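# Place the full drink can upright inside the bowl

## Task

Get the full drink can standing upright inside the bowl so that it stays there on its own, not held up by the robot; then release it and withdraw the hand.

## Robot and tools

Robot: two arms, left_arm and right_arm, facing each other across a table. Each carries an identical right-handed five-finger hand, so hand axes and numbers mean the same on both; they are not mirror images. Arms are named only; 'left' does not refer to an image side.

Scene frame: origin on the table top halfway between the two arm bases, z = 0 at the table surface, +z up, left_arm's base on the +y side. Result lines report each hand point's position (metres) and orientation quaternion (w x y z) in this frame, plus velocities (m/s, rad/s). Printed positions can be somewhat off, more so at long reach.

Hand point: a spot 0.05 m in front of the palm where the index pad meets the thumb tip in a pinch. Its own axes: +z along the straightened fingers (which extend 0.06 to 0.07 m past it), +y out of the palm, +x across the palm toward the little finger. The hand spans 0.08 m from the point on the little-finger side; on the thumb side 0.02 m with the thumb swung in front of the palm, otherwise up to 0.09 m. A wrist bracket on the little-finger side sits 0.03 m beyond the point along +y and 0.11 m across; it can collide.

The 28-number row (used by both execute_actions and move): one list covering both arms, every value in [-1, 1]. First 14 are left_arm: dx, dy, dz, rx, ry, rz, then hand little, ring, middle, index, thumb_bend, thumb_turn, force_limit, speed. Next 14 are the same for right_arm. dx..rz are an offset, not a pose: they are expressed in the hand point's own axes and measured from the hand point's pose in the most recent result showing it (before any such result, or for the second and later calls within one reply, from where the robot is when the action begins). Scale: 1.0 equals 0.6 m for dx, dy, dz and 180 degrees for the rotation; rx, ry, rz form a single rotation vector. All-zero offsets are not a hold: they pull the arm back to that reference pose. To keep an arm still, send the offset back to its desired pose in the first call of a reply and zeros later.

Hand numbers are absolute targets, not offsets. Fingers: +1 straight/open, -1 curled into the palm. thumb_bend: +1 straight, -1 fully bent. thumb_turn: +1 beside the palm, -1 across the front of the palm. A pinch is roughly index -0.22, thumb_bend -0.75, thumb_turn -0.57. force_limit maps -1..+1 linearly to about 0..10 N fingertip force (0..15 N for the two thumb motors); it halts closing only. speed maps -1..+1 from nearly zero to full (full travel 0.6 s). There is no 'no change' value: to keep a hand as is, resend the eight numbers last applied to it, or before any, its hand_measured six values plus hand_force_limit and hand_speed. For a wraparound grip on an object 0.035 to 0.08 m wide, turn the thumb fully in front of the palm before reaching it; the object then lies across the palm on the wrist side of the point. For a gentle grip, close with speed -0.9 or lower. A motor only starts when its target changes by at least 0.01, then locks at target or force limit.

Tools:
- execute_actions {actions, pictures}: actions is an empty list (just read state), one action {rows, steps} with 1 to 15 rows and steps up to 15 (each step 1/30 s; the last row repeats if rows run out; every row is measured from the same reference pose), or one wait {steps} up to 300, counted from the last result including your reply time.
- move {target, speed, stop_force}: target is one 28-number row as above; each hand point travels a straight path to its offset pose, both ending together, 0.5 to 10 s long. speed is m/s, 0.002 to 0.5 (default 0.25); turning up to twice that in rad/s. stop_force, 9 to 40 N, one value for both arms, ends an arm's path when its wrist sensor feels that much extra push against the motion; the arm then backs up two steps and holds. Use it with slow speeds for approaching contact; omit it when moving off something you press on, and don't trust it if the hand point is rotating.
- wait {seconds}: 0 to 10, sends nothing.
- zoom_image {camera, region}: camera is cam_low (672x504), cam_left_wrist or cam_right_wrist (616x616); region [x0, y0, x1, y1] in pixels, at most 504x504.
- show_instructions: shows the reference image(s) for the scene.


Results: a state line per arm, wrist force and torque (sensor axes, noisy, offset up to ~4 N, saturating near 50 N), joint torques, hand_measured, hand_stopped_by (moving, target, force, stalled, fault), hand_load_n (positive pushes finger open; near 0 means grip lost), and when nothing is pending a 'Hand target' line. move adds a 'move:' line: done, off_target, moving, held, contact or fault, plus limits such as paced (commanded pose clipped) or held (some steps blocked). 'pose unreachable' and HELD mean a clearance check altered or blocked a command.

Motion notes: each step's command is clipped to within 100 mm and 16 degrees of the measured pose, motion trails commands by about 0.17 s, and large moves may finish short, so check the reported pose.

Avoid: knocking anything off the table; arms hitting or pressing on each other; pushing hard into firm objects (stiff arms fault easily). A torque-limit contact or 150 N external force stops the arm for 10 s; an overheated motor (warning at 70 °C, brakes at 85 °C) also stops it. Avoid drops, slips and slams. The can must end upright in the bowl unsupported, with the hand released and moved away.

Each tool is called after "Request:" as name([rows], argument=value, ...), one row to a line, values as JSON.

## Session

Request:
execute_actions(actions=[])

Scene clock: 0.00 s of 4800.00 s.
left_arm: end_effector_position=(+0.3086, +0.4510, +0.4720) hand_measured=(+1.000, +1.000, +1.000, +1.000, +1.000, +1.000) hand_load_n=(+0.0, +0.0, +0.0, +0.0, +0.0, +0.0) hand_stopped_by=(target, target, target, target, target, target) hand_force_limit=0.00 hand_speed=-0.80 end_effector_quat_wxyz=(-0.015, +0.333, +0.943, -0.000) end_effector_velocity=(-0.000, -0.000, -0.000) end_effector_angular_velocity=(+0.000, +0.001, -0.002) | right_arm: end_effector_position=(+0.1155, -0.2347, +0.4739) hand_measured=(+1.000, +1.000, +1.000, +1.000, +1.000, +1.000) hand_load_n=(+0.0, +0.0, +0.0, +0.0, +0.0, +0.0) hand_stopped_by=(target, target, target, target, target, target) hand_force_limit=0.00 hand_speed=-0.80 end_effector_quat_wxyz=(+0.007, -0.410, +0.912, -0.010) end_effector_velocity=(-0.000, -0.000, -0.000) end_effector_angular_velocity=(-0.001, +0.001, +0.001)
Joint positions: left_arm=[ 0.555 -1.725  1.363  1.956  1.59  -1.913] | right_arm=[-1.21  -1.725  1.349  1.935  1.593 -1.888]
Joint velocities: left_arm=[-0.001  0.    -0.     0.     0.     0.001] | right_arm=[ 0.     0.     0.     0.001 -0.    -0.   ]
Joint torques (N m, as the arm reports them, + toward a larger angle): no reading
Motor temperatures (°C, as the motors report them): left_arm=[28 26 27 31 36 37] | right_arm=[29 29 28 35 32 34]
Wrist force (N, on the end effector, along its own x y z axes, offset not removed): no reading
Wrist torque (N m, same axes, about the end effector's origin, offset not removed): no reading
Hand target (left_arm): +0.309, +0.451, +0.472; -0.015, +0.333, +0.943, -0.000
Hand target (right_arm): +0.116, -0.235, +0.474; +0.007, -0.410, +0.912, -0.010

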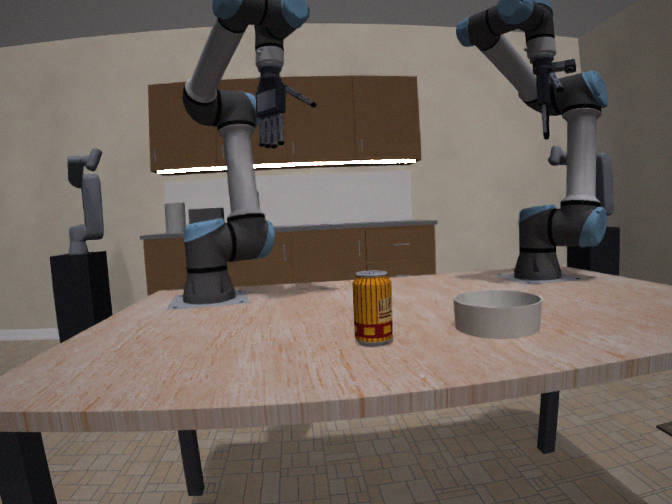

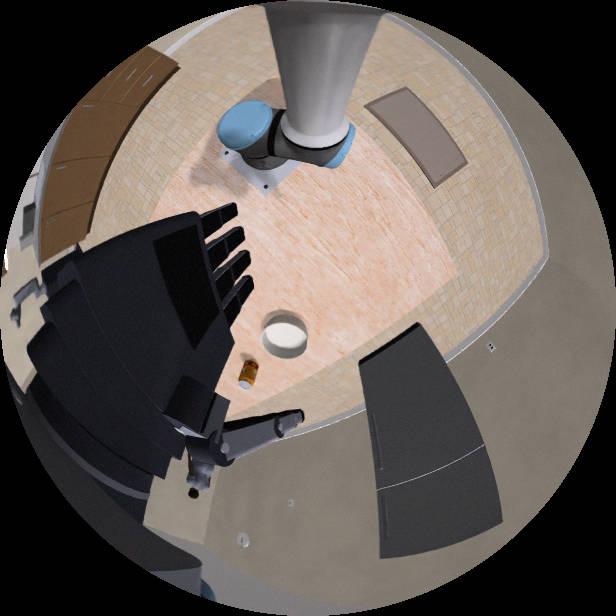

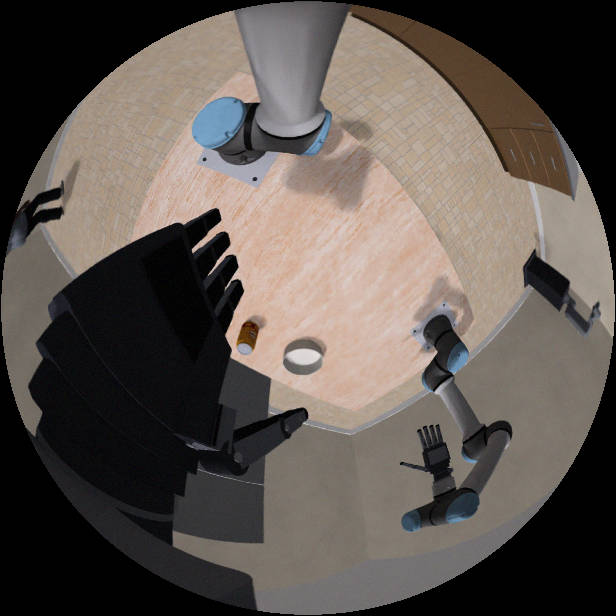

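Request:
move(target=[0,0,0,0,0,0,1,1,1,1,1,1,0,-0.8,-0.578,-0.355,0.468,0.277,-0.277,-0.443,1,1,1,1,1,-1,0.6,0], speed=0.45)

Scene clock: 7.83 s of 4800.00 s.
left_arm: end_effector_position=(+0.3086, +0.4510, +0.4720) hand_measured=(+1.000, +1.000, +1.000, +1.000, +1.000, +1.000) hand_load_n=(+0.0, +0.0, +0.0, +0.0, +0.0, +0.0) hand_stopped_by=(target, target, target, target, target, target) hand_force_limit=0.00 hand_speed=-0.80 end_effector_quat_wxyz=(-0.015, +0.333, +0.943, -0.000) end_effector_velocity=(-0.000, -0.000, -0.000) end_effector_angular_velocity=(+0.001, +0.000, -0.002) | right_arm: end_effector_position=(+0.5106, -0.1201, +0.1997) hand_measured=(+1.000, +1.000, +1.000, +1.000, +1.000, -1.000) hand_load_n=(+0.0, +0.0, +0.0, +0.0, +0.0, +0.0) hand_stopped_by=(target, target, target, target, target, target) hand_force_limit=0.60 hand_speed=0.00 end_effector_quat_wxyz=(+0.494, -0.794, +0.294, -0.199) end_effector_velocity=(+0.001, +0.001, -0.001) end_effector_angular_velocity=(+0.002, -0.003, +0.005)
Joint positions: left_arm=[ 0.555 -1.725  1.363  1.956  1.59  -1.913] | right_arm=[-1.509 -1.358  1.693  0.194  1.033 -3.46 ]
Joint velocities: left_arm=[-0.002  0.     0.     0.    -0.     0.001] | right_arm=[-0.001  0.004 -0.002 -0.004 -0.006 -0.002]
Joint torques (N m, as the arm reports them, + toward a larger angle): left_arm=[ -1.92  -7.9  -18.29   2.45   0.28   0.14] | right_arm=[ -9.39 -20.96 -32.15  -1.93  -2.81  -1.83]
Motor temperatures (°C, as the motors report them): left_arm=[28 26 27 31 36 37] | right_arm=[29 29 28 35 32 34]
Wrist force (N, on the end effector, along its own x y z axes, offset not removed): left_arm=[1.7 -0.8 -0.2] | right_arm=[-0.7 0.5 -1.8]
Wrist torque (N m, same axes, about the end effector's origin, offset not removed): left_arm=[-0.17 -0.72 0.05] | right_arm=[0.01 0.28 -0.13]
Hand target (left_arm): +0.309, +0.451, +0.472; -0.015, +0.333, +0.943, -0.000
Hand target (right_arm): +0.511, -0.120, +0.200; -0.494, +0.794, -0.294, +0.199
Off the commanded pose (left_arm): 0.000 m, 0 deg.
Off the commanded pose (right_arm): 0.000 m, 0 deg.
After step 90, 2.07 s passed at rest.
move: done

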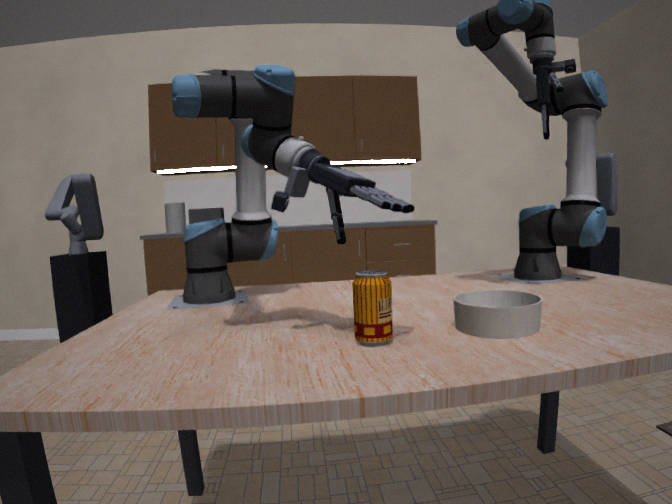

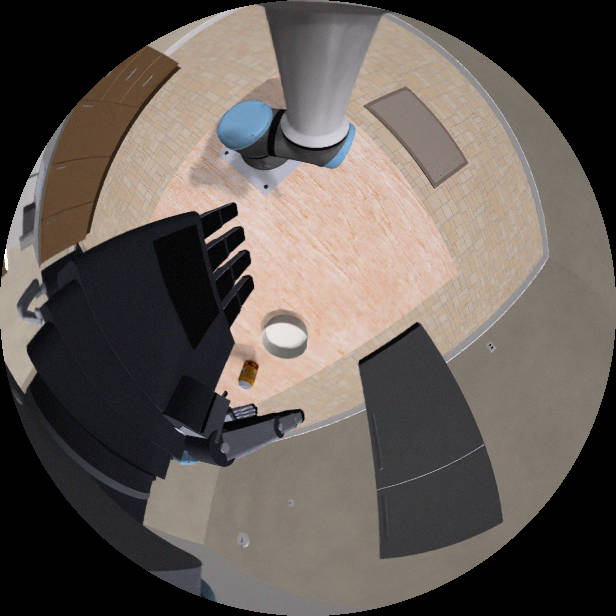

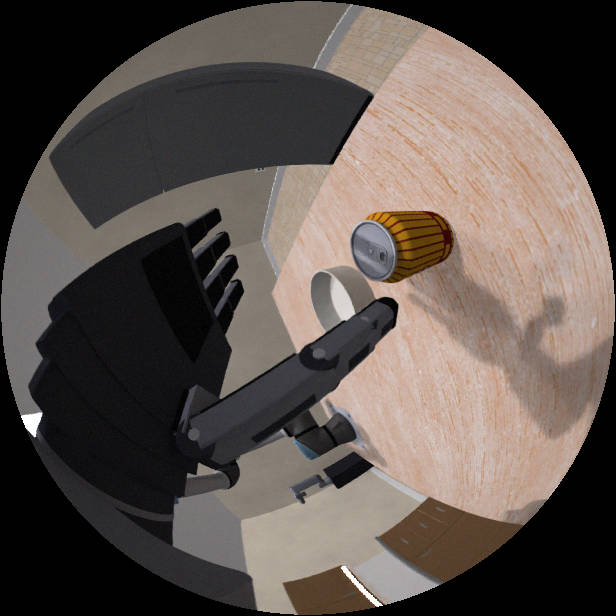

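Request:
move(target=[0,0,0,0,0,0,1,1,1,1,1,1,0,-0.8,0.016,0.142,0.094,0,0,0,1,1,1,1,1,-1,0.6,0], speed=0.12)

Request:
move(target=[0,0,0,0,0,0,1,1,1,1,1,1,0,-0.8,0,-0.004,0.022,0,0,0,1,-0.6,-0.6,-0.6,0.8,-1,0.6,-0.6])

Scene clock: 14.83 s of 4800.00 s.
left_arm: end_effector_position=(+0.3086, +0.4510, +0.4720) hand_measured=(+1.000, +1.000, +1.000, +1.000, +1.000, +1.000) hand_load_n=(+0.0, +0.0, +0.0, +0.0, +0.0, +0.0) hand_stopped_by=(target, target, target, target, target, target) hand_force_limit=0.00 hand_speed=-0.80 end_effector_quat_wxyz=(-0.015, +0.333, +0.943, -0.000) end_effector_velocity=(+0.000, -0.001, -0.000) end_effector_angular_velocity=(-0.001, -0.001, -0.003) | right_arm: end_effector_position=(+0.5288, -0.1177, +0.0988) hand_measured=(+1.000, +1.000, +1.000, +1.000, +1.000, -1.000) hand_load_n=(+0.0, +0.0, +0.0, +0.0, +0.0, +0.0) hand_stopped_by=(target, target, target, target, target, target) hand_force_limit=0.60 hand_speed=0.00 end_effector_quat_wxyz=(+0.494, -0.794, +0.294, -0.199) end_effector_velocity=(-0.000, +0.001, -0.002) end_effector_angular_velocity=(+0.002, +0.003, +0.001)
Joint positions: left_arm=[ 0.555 -1.725  1.363  1.956  1.59  -1.913] | right_arm=[-1.513 -1.214  1.787 -0.043  1.03  -3.463]
Joint velocities: left_arm=[-0.001 -0.    -0.    -0.001 -0.     0.001] | right_arm=[ 0.001  0.004  0.001 -0.004 -0.001  0.003]
Joint torques (N m, as the arm reports them, + toward a larger angle): left_arm=[ -1.94  -7.91 -19.06   2.51   0.26   0.11] | right_arm=[  9.69 -28.45  -8.25  -2.31   1.91   2.32]
Motor temperatures (°C, as the motors report them): left_arm=[28 26 27 31 36 37] | right_arm=[29 29 28 35 32 34]
Wrist force (N, on the end effector, along its own x y z axes, offset not removed): left_arm=[-5.9 -6.3 5.5] | right_arm=[0.0 -0.6 -0.9]
Wrist torque (N m, same axes, about the end effector's origin, offset not removed): left_arm=[-1.10 0.72 -0.49] | right_arm=[-0.32 0.08 0.02]
Hand target (left_arm): +0.309, +0.451, +0.472; -0.015, +0.333, +0.943, -0.000
Hand target (right_arm): +0.529, -0.118, +0.099; -0.494, +0.794, -0.294, +0.199
Off the commanded pose (left_arm): 0.000 m, 0 deg.
Off the commanded pose (right_arm): 0.000 m, 0 deg.
After step 90, 2.63 s passed at rest.
move: done

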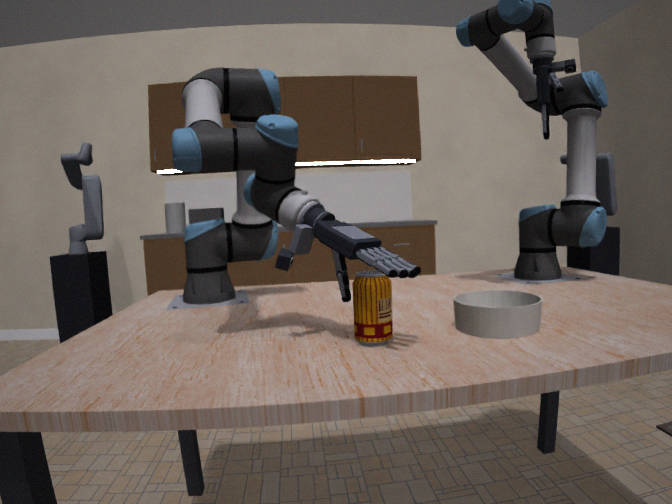

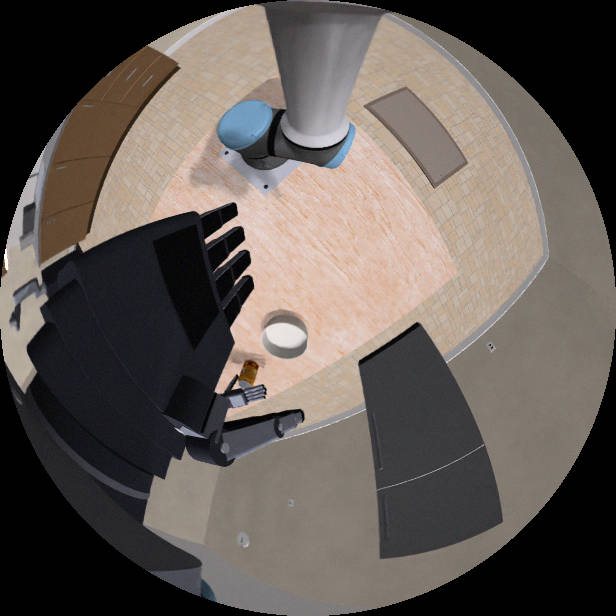

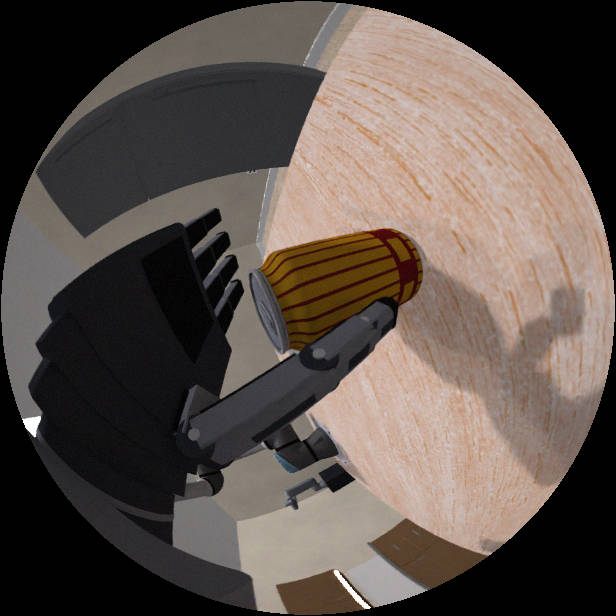

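Scene clock: 17.50 s of 4800.00 s.
left_arm: end_effector_position=(+0.3086, +0.4510, +0.4720) hand_measured=(+1.000, +1.000, +1.000, +1.000, +1.000, +1.000) hand_load_n=(+0.0, +0.0, +0.0, +0.0, +0.0, +0.0) hand_stopped_by=(target, target, target, target, target, target) hand_force_limit=0.00 hand_speed=-0.80 end_effector_quat_wxyz=(-0.015, +0.333, +0.943, -0.000) end_effector_velocity=(-0.000, -0.000, +0.000) end_effector_angular_velocity=(+0.001, +0.001, -0.003) | right_arm: end_effector_position=(+0.5374, -0.1081, +0.0953) hand_measured=(+1.000, -0.600, +0.122, +0.138, +0.812, -1.000) hand_load_n=(+0.0, +1.5, +1.5, +8.5, +12.5, +4.0) hand_stopped_by=(target, target, force, force, target, target) hand_force_limit=0.60 hand_speed=-0.60 end_effector_quat_wxyz=(+0.494, -0.794, +0.294, -0.199) end_effector_velocity=(+0.000, -0.001, -0.000) end_effector_angular_velocity=(-0.001, -0.000, -0.001)
Joint positions: left_arm=[ 0.555 -1.725  1.363  1.956  1.59  -1.913] | right_arm=[-1.496 -1.185  1.754 -0.045  1.044 -3.453]
Joint velocities: left_arm=[-0.002  0.    -0.     0.002  0.     0.002] | right_arm=[-0.001  0.     0.    -0.     0.001 -0.001]
Joint torques (N m, as the arm reports them, + toward a larger angle): left_arm=[ -1.99  -8.4  -18.92   2.58   0.17   0.14] | right_arm=[  7.33 -29.59 -13.63   1.22   1.84   2.19]
Motor temperatures (°C, as the motors report them): left_arm=[28 26 27 31 36 37] | right_arm=[29 29 28 35 32 34]
Wrist force (N, on the end effector, along its own x y z axes, offset not removed): left_arm=[4.0 -0.3 1.7] | right_arm=[3.1 0.7 2.4]
Wrist torque (N m, same axes, about the end effector's origin, offset not removed): left_arm=[-0.06 -0.69 0.26] | right_arm=[-0.34 -0.67 0.39]
Hand target (left_arm): +0.309, +0.451, +0.472; -0.015, +0.333, +0.943, -0.000
Hand target (right_arm): +0.537, -0.108, +0.095; -0.494, +0.794, -0.294, +0.199
Off the commanded pose (left_arm): 0.000 m, 0 deg.
Off the commanded pose (right_arm): 0.000 m, 0 deg.
move: done

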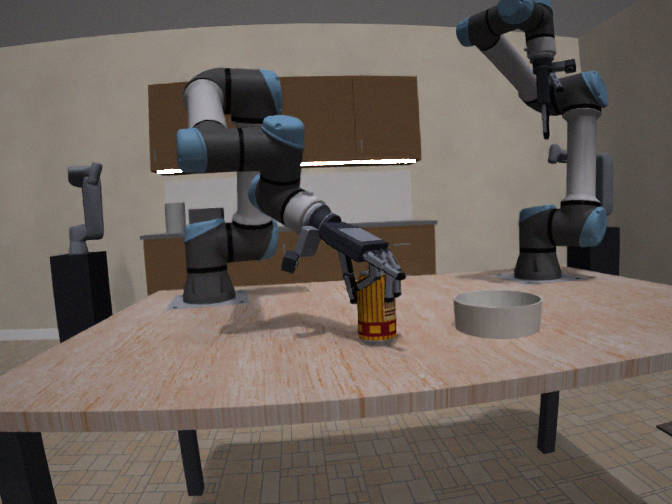

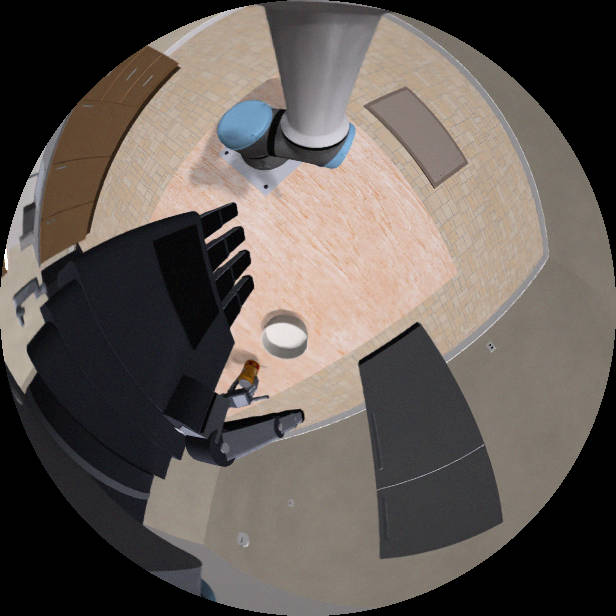

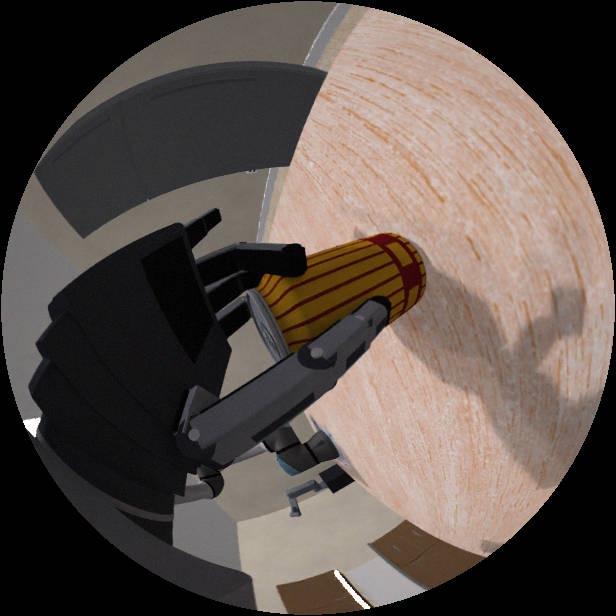

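The ring finger pushed the can sideways, so I'll regrasp.

Request:
move(target=[0,0,0,0,0,0,1,1,1,1,1,1,0,-0.8,0,0,0,0,0,0,1,0.6,0.6,0.6,1,-1,0.6,0])

Request:
move(target=[0,0,0,0,0,0,1,1,1,1,1,1,0,-0.8,-0.02,0,0.004,0,0,0,1,0.6,0.6,0.6,1,-1,0.6,0])

Request:
move(target=[0,0,0,0,0,0,1,1,1,1,1,1,0,-0.8,0,0,0,0,0,0,1,0,-0.6,-0.6,0.8,-1,0.6,-0.6])

Scene clock: 21.07 s of 4800.00 s.
left_arm: end_effector_position=(+0.3086, +0.4510, +0.4720) hand_measured=(+1.000, +1.000, +1.000, +1.000, +1.000, +1.000) hand_load_n=(+0.0, +0.0, +0.0, +0.0, +0.0, +0.0) hand_stopped_by=(target, target, target, target, target, target) hand_force_limit=0.00 hand_speed=-0.80 end_effector_quat_wxyz=(-0.015, +0.333, +0.943, -0.000) end_effector_velocity=(+0.000, +0.000, -0.000) end_effector_angular_velocity=(-0.001, -0.001, +0.000) | right_arm: end_effector_position=(+0.5374, -0.1081, +0.0953) hand_measured=(+1.000, +0.600, +0.600, +0.600, +1.000, -1.000) hand_load_n=(+0.0, +0.0, +0.0, +0.0, +0.0, +0.0) hand_stopped_by=(target, target, target, target, target, target) hand_force_limit=0.60 hand_speed=0.00 end_effector_quat_wxyz=(+0.494, -0.794, +0.294, -0.199) end_effector_velocity=(+0.000, -0.000, -0.000) end_effector_angular_velocity=(+0.001, +0.001, -0.000)
Joint positions: left_arm=[ 0.555 -1.725  1.363  1.956  1.59  -1.913] | right_arm=[-1.496 -1.185  1.754 -0.045  1.044 -3.453]
Joint velocities: left_arm=[ 0.001 -0.    -0.    -0.001 -0.     0.   ] | right_arm=[-0.001  0.001 -0.    -0.    -0.001  0.001]
Joint torques (N m, as the arm reports them, + toward a larger angle): left_arm=[ -2.21  -8.33 -18.74   2.61   0.05   0.21] | right_arm=[  6.18 -32.35 -20.68  -0.7    1.15   1.43]
Motor temperatures (°C, as the motors report them): left_arm=[28 26 27 31 36 37] | right_arm=[29 29 28 35 32 34]
Wrist force (N, on the end effector, along its own x y z axes, offset not removed): left_arm=[4.7 -2.3 0.9] | right_arm=[2.5 1.0 -0.1]
Wrist torque (N m, same axes, about the end effector's origin, offset not removed): left_arm=[-0.50 -0.69 0.14] | right_arm=[0.24 -0.06 0.25]
Hand target (left_arm): +0.309, +0.451, +0.472; -0.015, +0.333, +0.943, -0.000
Hand target (right_arm): +0.537, -0.108, +0.095; -0.494, +0.794, -0.294, +0.199
Off the commanded pose (left_arm): 0.000 m, 0 deg.
Off the commanded pose (right_arm): 0.000 m, 0 deg.
move: done

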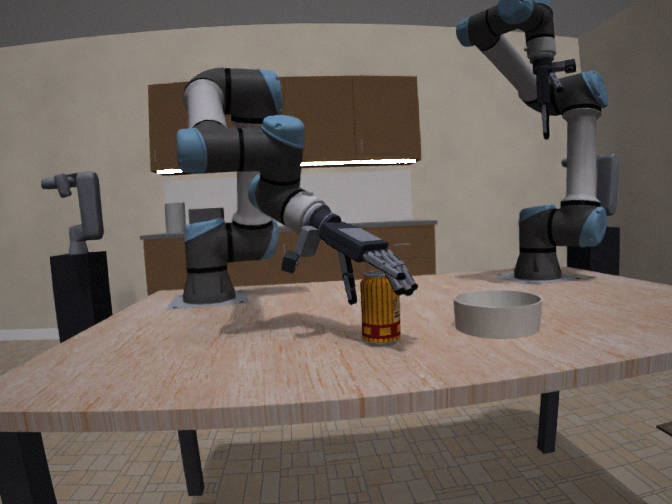

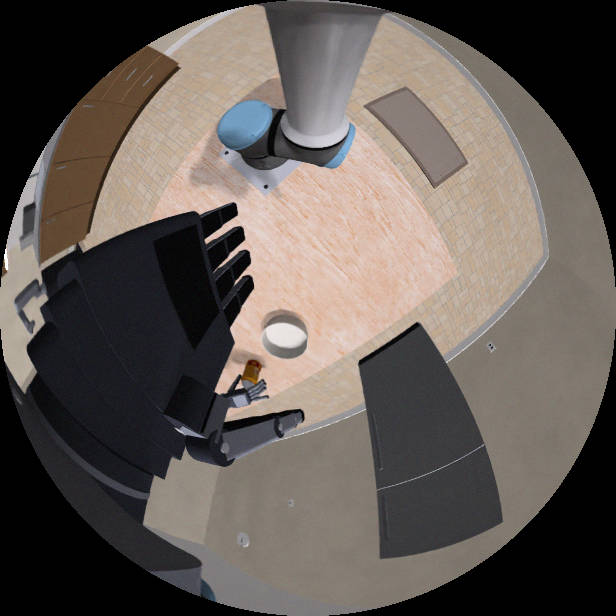

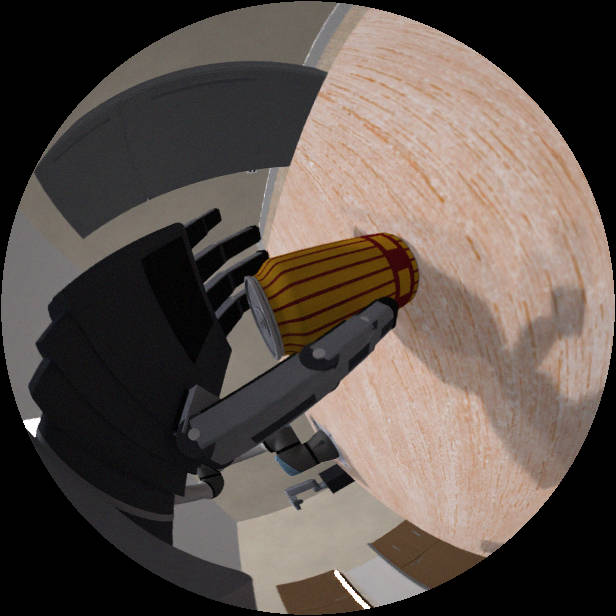

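Scene clock: 21.83 s of 4800.00 s.
left_arm: end_effector_position=(+0.3086, +0.4510, +0.4720) hand_measured=(+1.000, +1.000, +1.000, +1.000, +1.000, +1.000) hand_load_n=(+0.0, +0.0, +0.0, +0.0, +0.0, +0.0) hand_stopped_by=(target, target, target, target, target, target) hand_force_limit=0.00 hand_speed=-0.80 end_effector_quat_wxyz=(-0.015, +0.333, +0.943, -0.000) end_effector_velocity=(-0.000, +0.000, +0.000) end_effector_angular_velocity=(+0.000, +0.000, -0.000) | right_arm: end_effector_position=(+0.5300, -0.0986, +0.0940) hand_measured=(+1.000, +0.600, +0.600, +0.600, +1.000, -1.000) hand_load_n=(+0.0, +0.0, +0.0, +0.0, +0.0, +0.0) hand_stopped_by=(target, target, target, target, target, target) hand_force_limit=0.60 hand_speed=0.00 end_effector_quat_wxyz=(+0.494, -0.794, +0.294, -0.199) end_effector_velocity=(-0.001, +0.001, -0.000) end_effector_angular_velocity=(-0.001, -0.002, +0.000)
Joint positions: left_arm=[ 0.555 -1.725  1.363  1.956  1.59  -1.913] | right_arm=[-1.471 -1.188  1.761 -0.056  1.066 -3.438]
Joint velocities: left_arm=[ 0.    -0.    -0.     0.001 -0.     0.   ] | right_arm=[ 0.003 -0.     0.001 -0.002  0.003  0.   ]
Joint torques (N m, as the arm reports them, + toward a larger angle): left_arm=[ -2.18  -8.3  -18.42   2.46   0.17   0.15] | right_arm=[  7.69 -39.28  -8.78  -2.37   2.51   2.34]
Motor temperatures (°C, as the motors report them): left_arm=[28 26 27 31 36 37] | right_arm=[29 29 28 35 32 34]
Wrist force (N, on the end effector, along its own x y z axes, offset not removed): left_arm=[0.4 -0.8 2.4] | right_arm=[1.6 -1.6 -2.6]
Wrist torque (N m, same axes, about the end effector's origin, offset not removed): left_arm=[-0.26 -0.18 0.14] | right_arm=[-0.11 -0.14 0.04]
Hand target (left_arm): +0.309, +0.451, +0.472; -0.015, +0.333, +0.943, -0.000
Hand target (right_arm): +0.530, -0.098, +0.094; -0.494, +0.794, -0.294, +0.199
Off the commanded pose (left_arm): 0.000 m, 0 deg.
Off the commanded pose (right_arm): 0.000 m, 0 deg.
move: done

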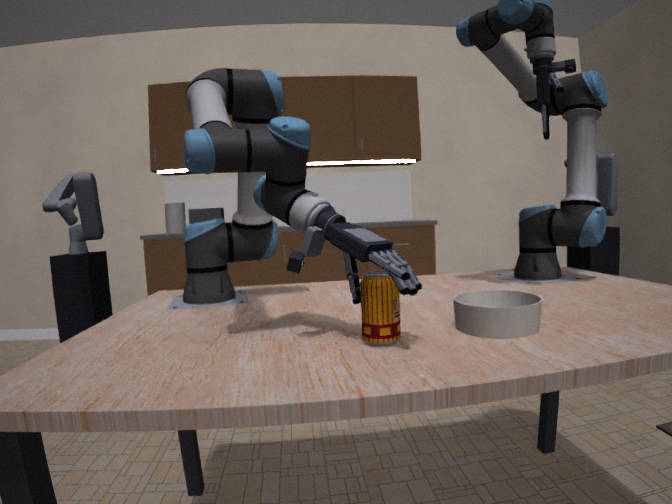

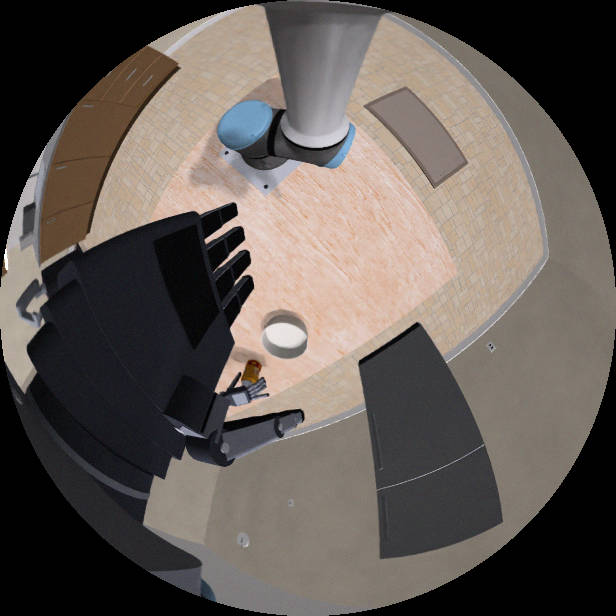

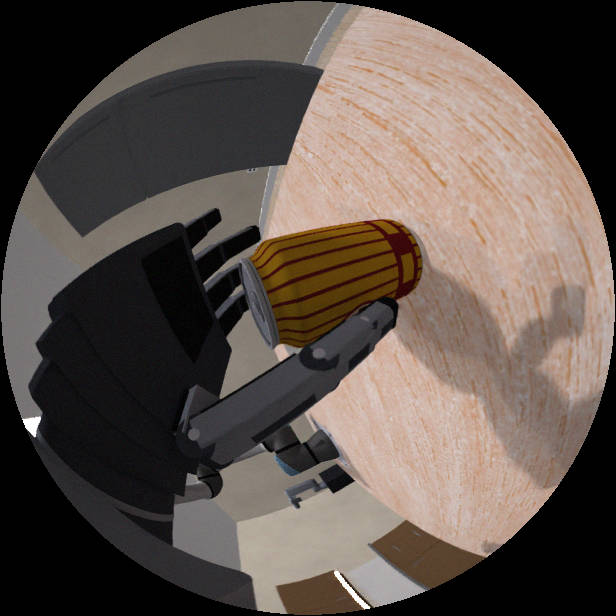

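Scene clock: 23.00 s of 4800.00 s.
left_arm: end_effector_position=(+0.3086, +0.4510, +0.4720) hand_measured=(+1.000, +1.000, +1.000, +1.000, +1.000, +1.000) hand_load_n=(+0.0, +0.0, +0.0, +0.0, +0.0, +0.0) hand_stopped_by=(target, target, target, target, target, target) hand_force_limit=0.00 hand_speed=-0.80 end_effector_quat_wxyz=(-0.015, +0.333, +0.943, -0.000) end_effector_velocity=(+0.000, -0.000, -0.000) end_effector_angular_velocity=(-0.001, -0.001, -0.002) | right_arm: end_effector_position=(+0.5300, -0.0986, +0.0940) hand_measured=(+1.000, +0.006, +0.160, +0.116, +0.808, -1.000) hand_load_n=(+0.0, +9.0, +1.5, +4.0, +13.5, +4.0) hand_stopped_by=(target, force, force, force, target, target) hand_force_limit=0.60 hand_speed=-0.60 end_effector_quat_wxyz=(+0.494, -0.794, +0.294, -0.199) end_effector_velocity=(-0.000, +0.000, +0.000) end_effector_angular_velocity=(-0.000, -0.001, +0.001)
Joint positions: left_arm=[ 0.555 -1.725  1.363  1.956  1.59  -1.913] | right_arm=[-1.471 -1.188  1.761 -0.056  1.066 -3.438]
Joint velocities: left_arm=[-0.001 -0.    -0.    -0.001 -0.001  0.001] | right_arm=[ 0.    -0.     0.    -0.    -0.    -0.001]
Joint torques (N m, as the arm reports them, + toward a larger angle): left_arm=[ -1.97  -8.09 -18.27   2.49   0.07   0.05] | right_arm=[ -8.6  -35.53 -25.33   2.62  -1.35  -1.75]
Motor temperatures (°C, as the motors report them): left_arm=[28 26 27 31 36 37] | right_arm=[29 29 28 35 32 34]
Wrist force (N, on the end effector, along its own x y z axes, offset not removed): left_arm=[2.6 -3.6 4.7] | right_arm=[0.4 -7.6 -7.2]
Wrist torque (N m, same axes, about the end effector's origin, offset not removed): left_arm=[-0.89 -0.63 0.08] | right_arm=[-0.33 0.29 -0.12]
Hand target (left_arm): +0.309, +0.451, +0.472; -0.015, +0.333, +0.943, -0.000
Hand target (right_arm): +0.530, -0.099, +0.094; -0.494, +0.794, -0.294, +0.199
Off the commanded pose (left_arm): 0.000 m, 0 deg.
Off the commanded pose (right_arm): 0.000 m, 0 deg.
move: done

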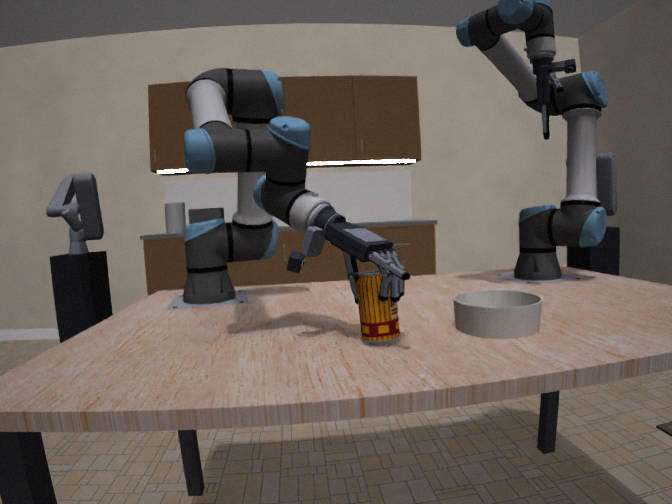

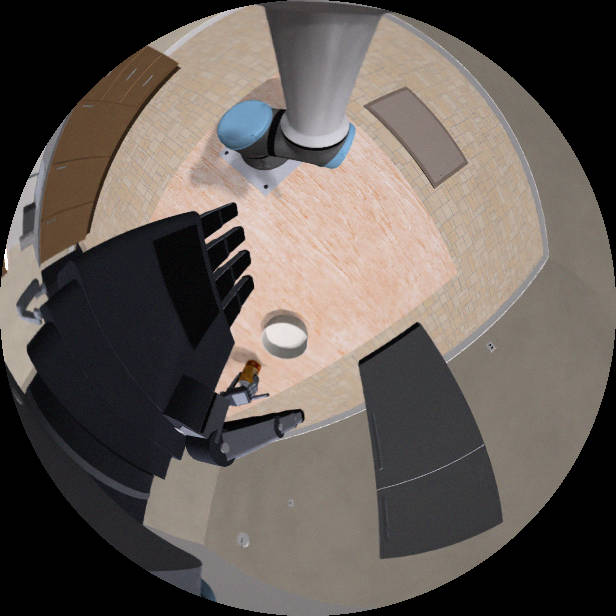

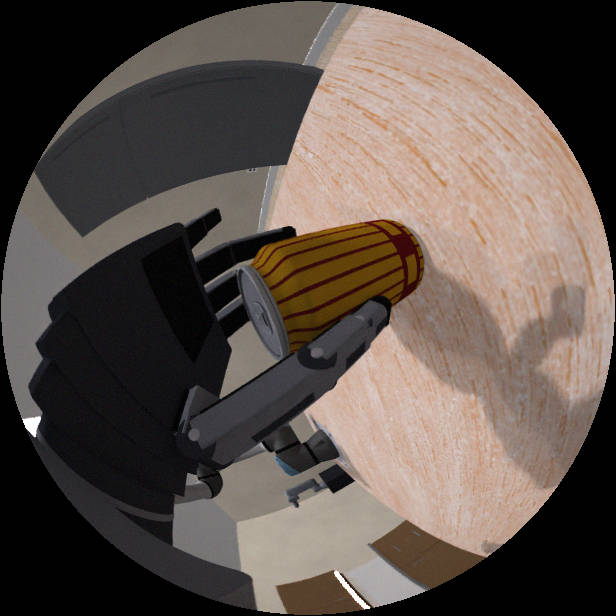

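Request:
move(target=[0,0,0,0,0,0,1,1,1,1,1,1,0,-0.8,0.004,-0.135,-0.065,0,0,0,1,0,-0.7,-0.6,0.8,-1,0.6,-0.6], speed=0.1)

Request:
move(target=[0,0,0,0,0,0,1,1,1,1,1,1,0,-0.8,-0.243,-0.125,0.245,0,0,0,1,0,-0.7,-0.6,0.8,-1,0.6,-0.6], speed=0.2)

Scene clock: 28.70 s of 4800.00 s.
left_arm: end_effector_position=(+0.3086, +0.4510, +0.4720) hand_measured=(+1.000, +1.000, +1.000, +1.000, +1.000, +1.000) hand_load_n=(+0.0, +0.0, +0.0, +0.0, +0.0, +0.0) hand_stopped_by=(target, target, target, target, target, target) hand_force_limit=0.00 hand_speed=-0.80 end_effector_quat_wxyz=(-0.015, +0.333, +0.943, -0.000) end_effector_velocity=(+0.000, +0.000, -0.000) end_effector_angular_velocity=(+0.000, -0.000, +0.002) | right_arm: end_effector_position=(+0.5301, -0.0988, +0.1837) hand_measured=(+1.000, +0.006, +0.130, +0.116, +0.810, -1.000) hand_load_n=(+0.0, +5.0, +11.5, +1.0, +18.5, +4.5) hand_stopped_by=(target, force, force, force, target, target) hand_force_limit=0.60 hand_speed=-0.60 end_effector_quat_wxyz=(+0.494, -0.794, +0.294, -0.199) end_effector_velocity=(-0.000, +0.000, +0.002) end_effector_angular_velocity=(-0.001, +0.000, +0.001)
Joint positions: left_arm=[ 0.555 -1.725  1.363  1.956  1.59  -1.913] | right_arm=[-1.472 -1.283  1.638  0.162  1.066 -3.438]
Joint velocities: left_arm=[ 0.001  0.    -0.    -0.    -0.    -0.001] | right_arm=[ 0.001 -0.    -0.004  0.006 -0.    -0.001]
Joint torques (N m, as the arm reports them, + toward a larger angle): left_arm=[ -1.91  -8.35 -18.86   2.52   0.1    0.19] | right_arm=[ -7.39 -39.81 -36.62   1.81  -3.16  -2.18]
Motor temperatures (°C, as the motors report them): left_arm=[28 26 27 31 36 37] | right_arm=[29 29 28 35 32 34]
Wrist force (N, on the end effector, along its own x y z axes, offset not removed): left_arm=[2.1 -2.8 0.5] | right_arm=[-0.8 -0.2 1.3]
Wrist torque (N m, same axes, about the end effector's origin, offset not removed): left_arm=[-0.28 -0.29 -0.19] | right_arm=[-0.82 0.41 -0.13]
Hand target (left_arm): +0.309, +0.451, +0.472; -0.015, +0.333, +0.943, -0.000
Hand target (right_arm): +0.530, -0.099, +0.184; -0.494, +0.794, -0.294, +0.199
Off the commanded pose (left_arm): 0.000 m, 0 deg.
Off the commanded pose (right_arm): 0.000 m, 0 deg.
After step 90, 1.33 s passed at rest.
move: done

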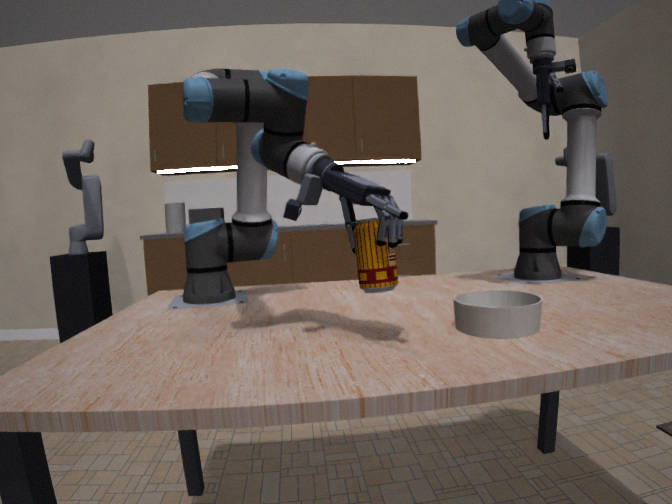

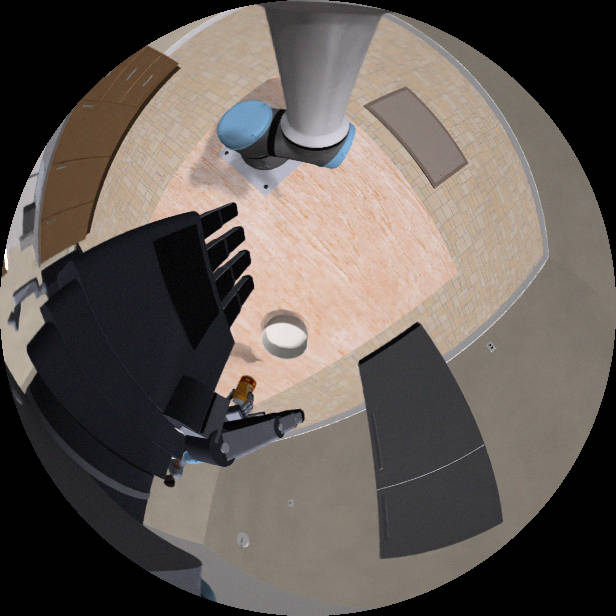

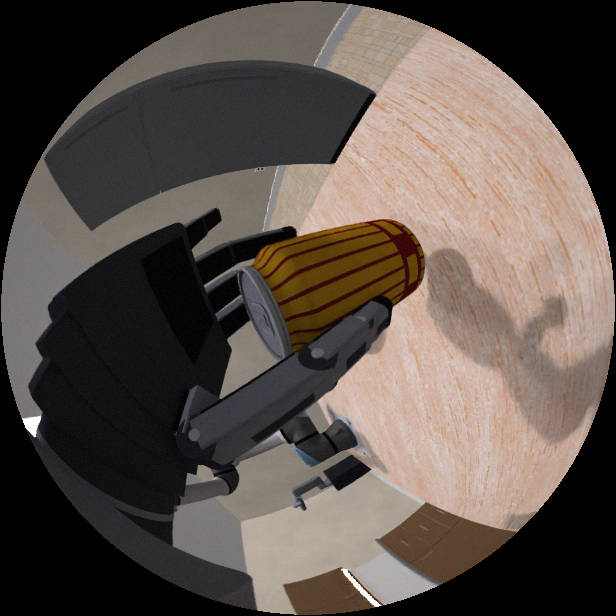

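Scene clock: 30.40 s of 4800.00 s.
left_arm: end_effector_position=(+0.3086, +0.4510, +0.4720) hand_measured=(+1.000, +1.000, +1.000, +1.000, +1.000, +1.000) hand_load_n=(+0.0, +0.0, +0.0, +0.0, +0.0, +0.0) hand_stopped_by=(target, target, target, target, target, target) hand_force_limit=0.00 hand_speed=-0.80 end_effector_quat_wxyz=(-0.015, +0.333, +0.943, -0.000) end_effector_velocity=(-0.000, +0.000, +0.000) end_effector_angular_velocity=(-0.000, +0.000, +0.000) | right_arm: end_effector_position=(+0.5300, +0.1214, +0.1840) hand_measured=(+1.000, +0.006, +0.130, +0.116, +0.810, -1.000) hand_load_n=(+0.0, +5.0, +11.5, +1.0, +18.5, +4.5) hand_stopped_by=(target, force, force, force, target, target) hand_force_limit=0.60 hand_speed=-0.60 end_effector_quat_wxyz=(+0.494, -0.794, +0.294, -0.199) end_effector_velocity=(+0.000, +0.002, +0.001) end_effector_angular_velocity=(-0.000, +0.002, -0.000)
Joint positions: left_arm=[ 0.555 -1.725  1.363  1.956  1.59  -1.913] | right_arm=[-1.086 -0.947  1.128  0.273  1.408 -3.248]
Joint velocities: left_arm=[ 0.001 -0.    -0.     0.     0.     0.   ] | right_arm=[ 0.002  0.005 -0.01   0.006  0.001  0.002]
Joint torques (N m, as the arm reports them, + toward a larger angle): left_arm=[ -1.9   -7.97 -18.45   2.39   0.16   0.29] | right_arm=[  7.61 -41.97 -36.97   1.33   2.25   2.53]
Motor temperatures (°C, as the motors report them): left_arm=[28 26 27 31 36 37] | right_arm=[29 29 28 35 32 34]
Wrist force (N, on the end effector, along its own x y z axes, offset not removed): left_arm=[-0.6 -3.8 2.9] | right_arm=[0.5 4.0 -3.9]
Wrist torque (N m, same axes, about the end effector's origin, offset not removed): left_arm=[-0.63 -0.04 -0.10] | right_arm=[0.32 0.06 0.16]
Hand target (left_arm): +0.309, +0.451, +0.472; -0.015, +0.333, +0.943, -0.000
Hand target (right_arm): +0.530, +0.122, +0.184; -0.494, +0.794, -0.294, +0.199
Off the commanded pose (left_arm): 0.000 m, 0 deg.
Off the commanded pose (right_arm): 0.000 m, 0 deg.
move: done

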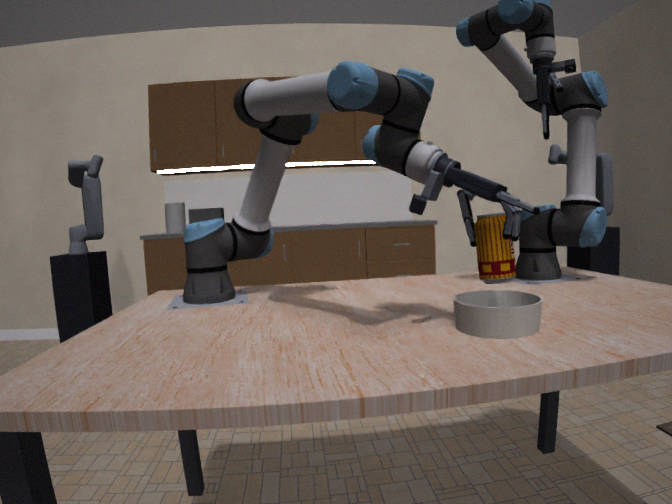

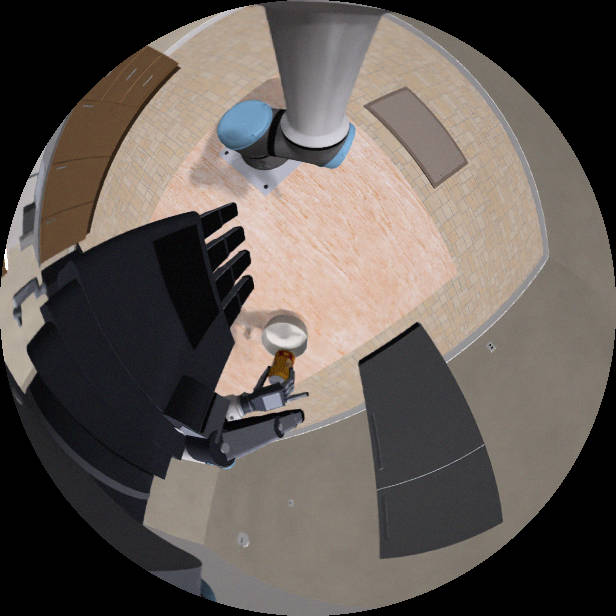

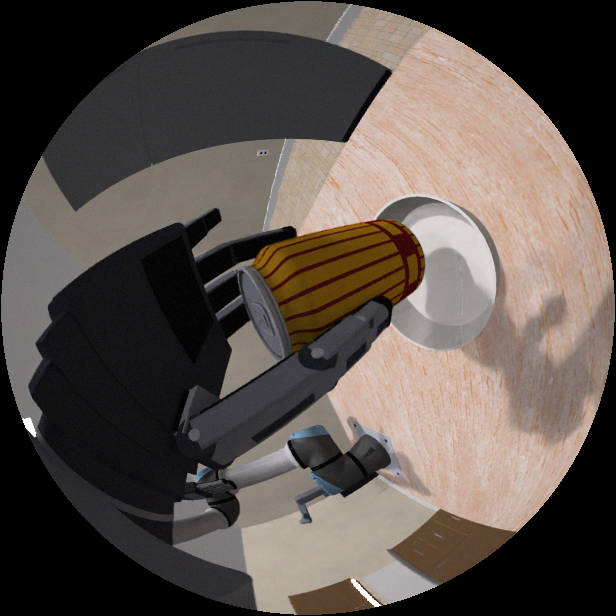

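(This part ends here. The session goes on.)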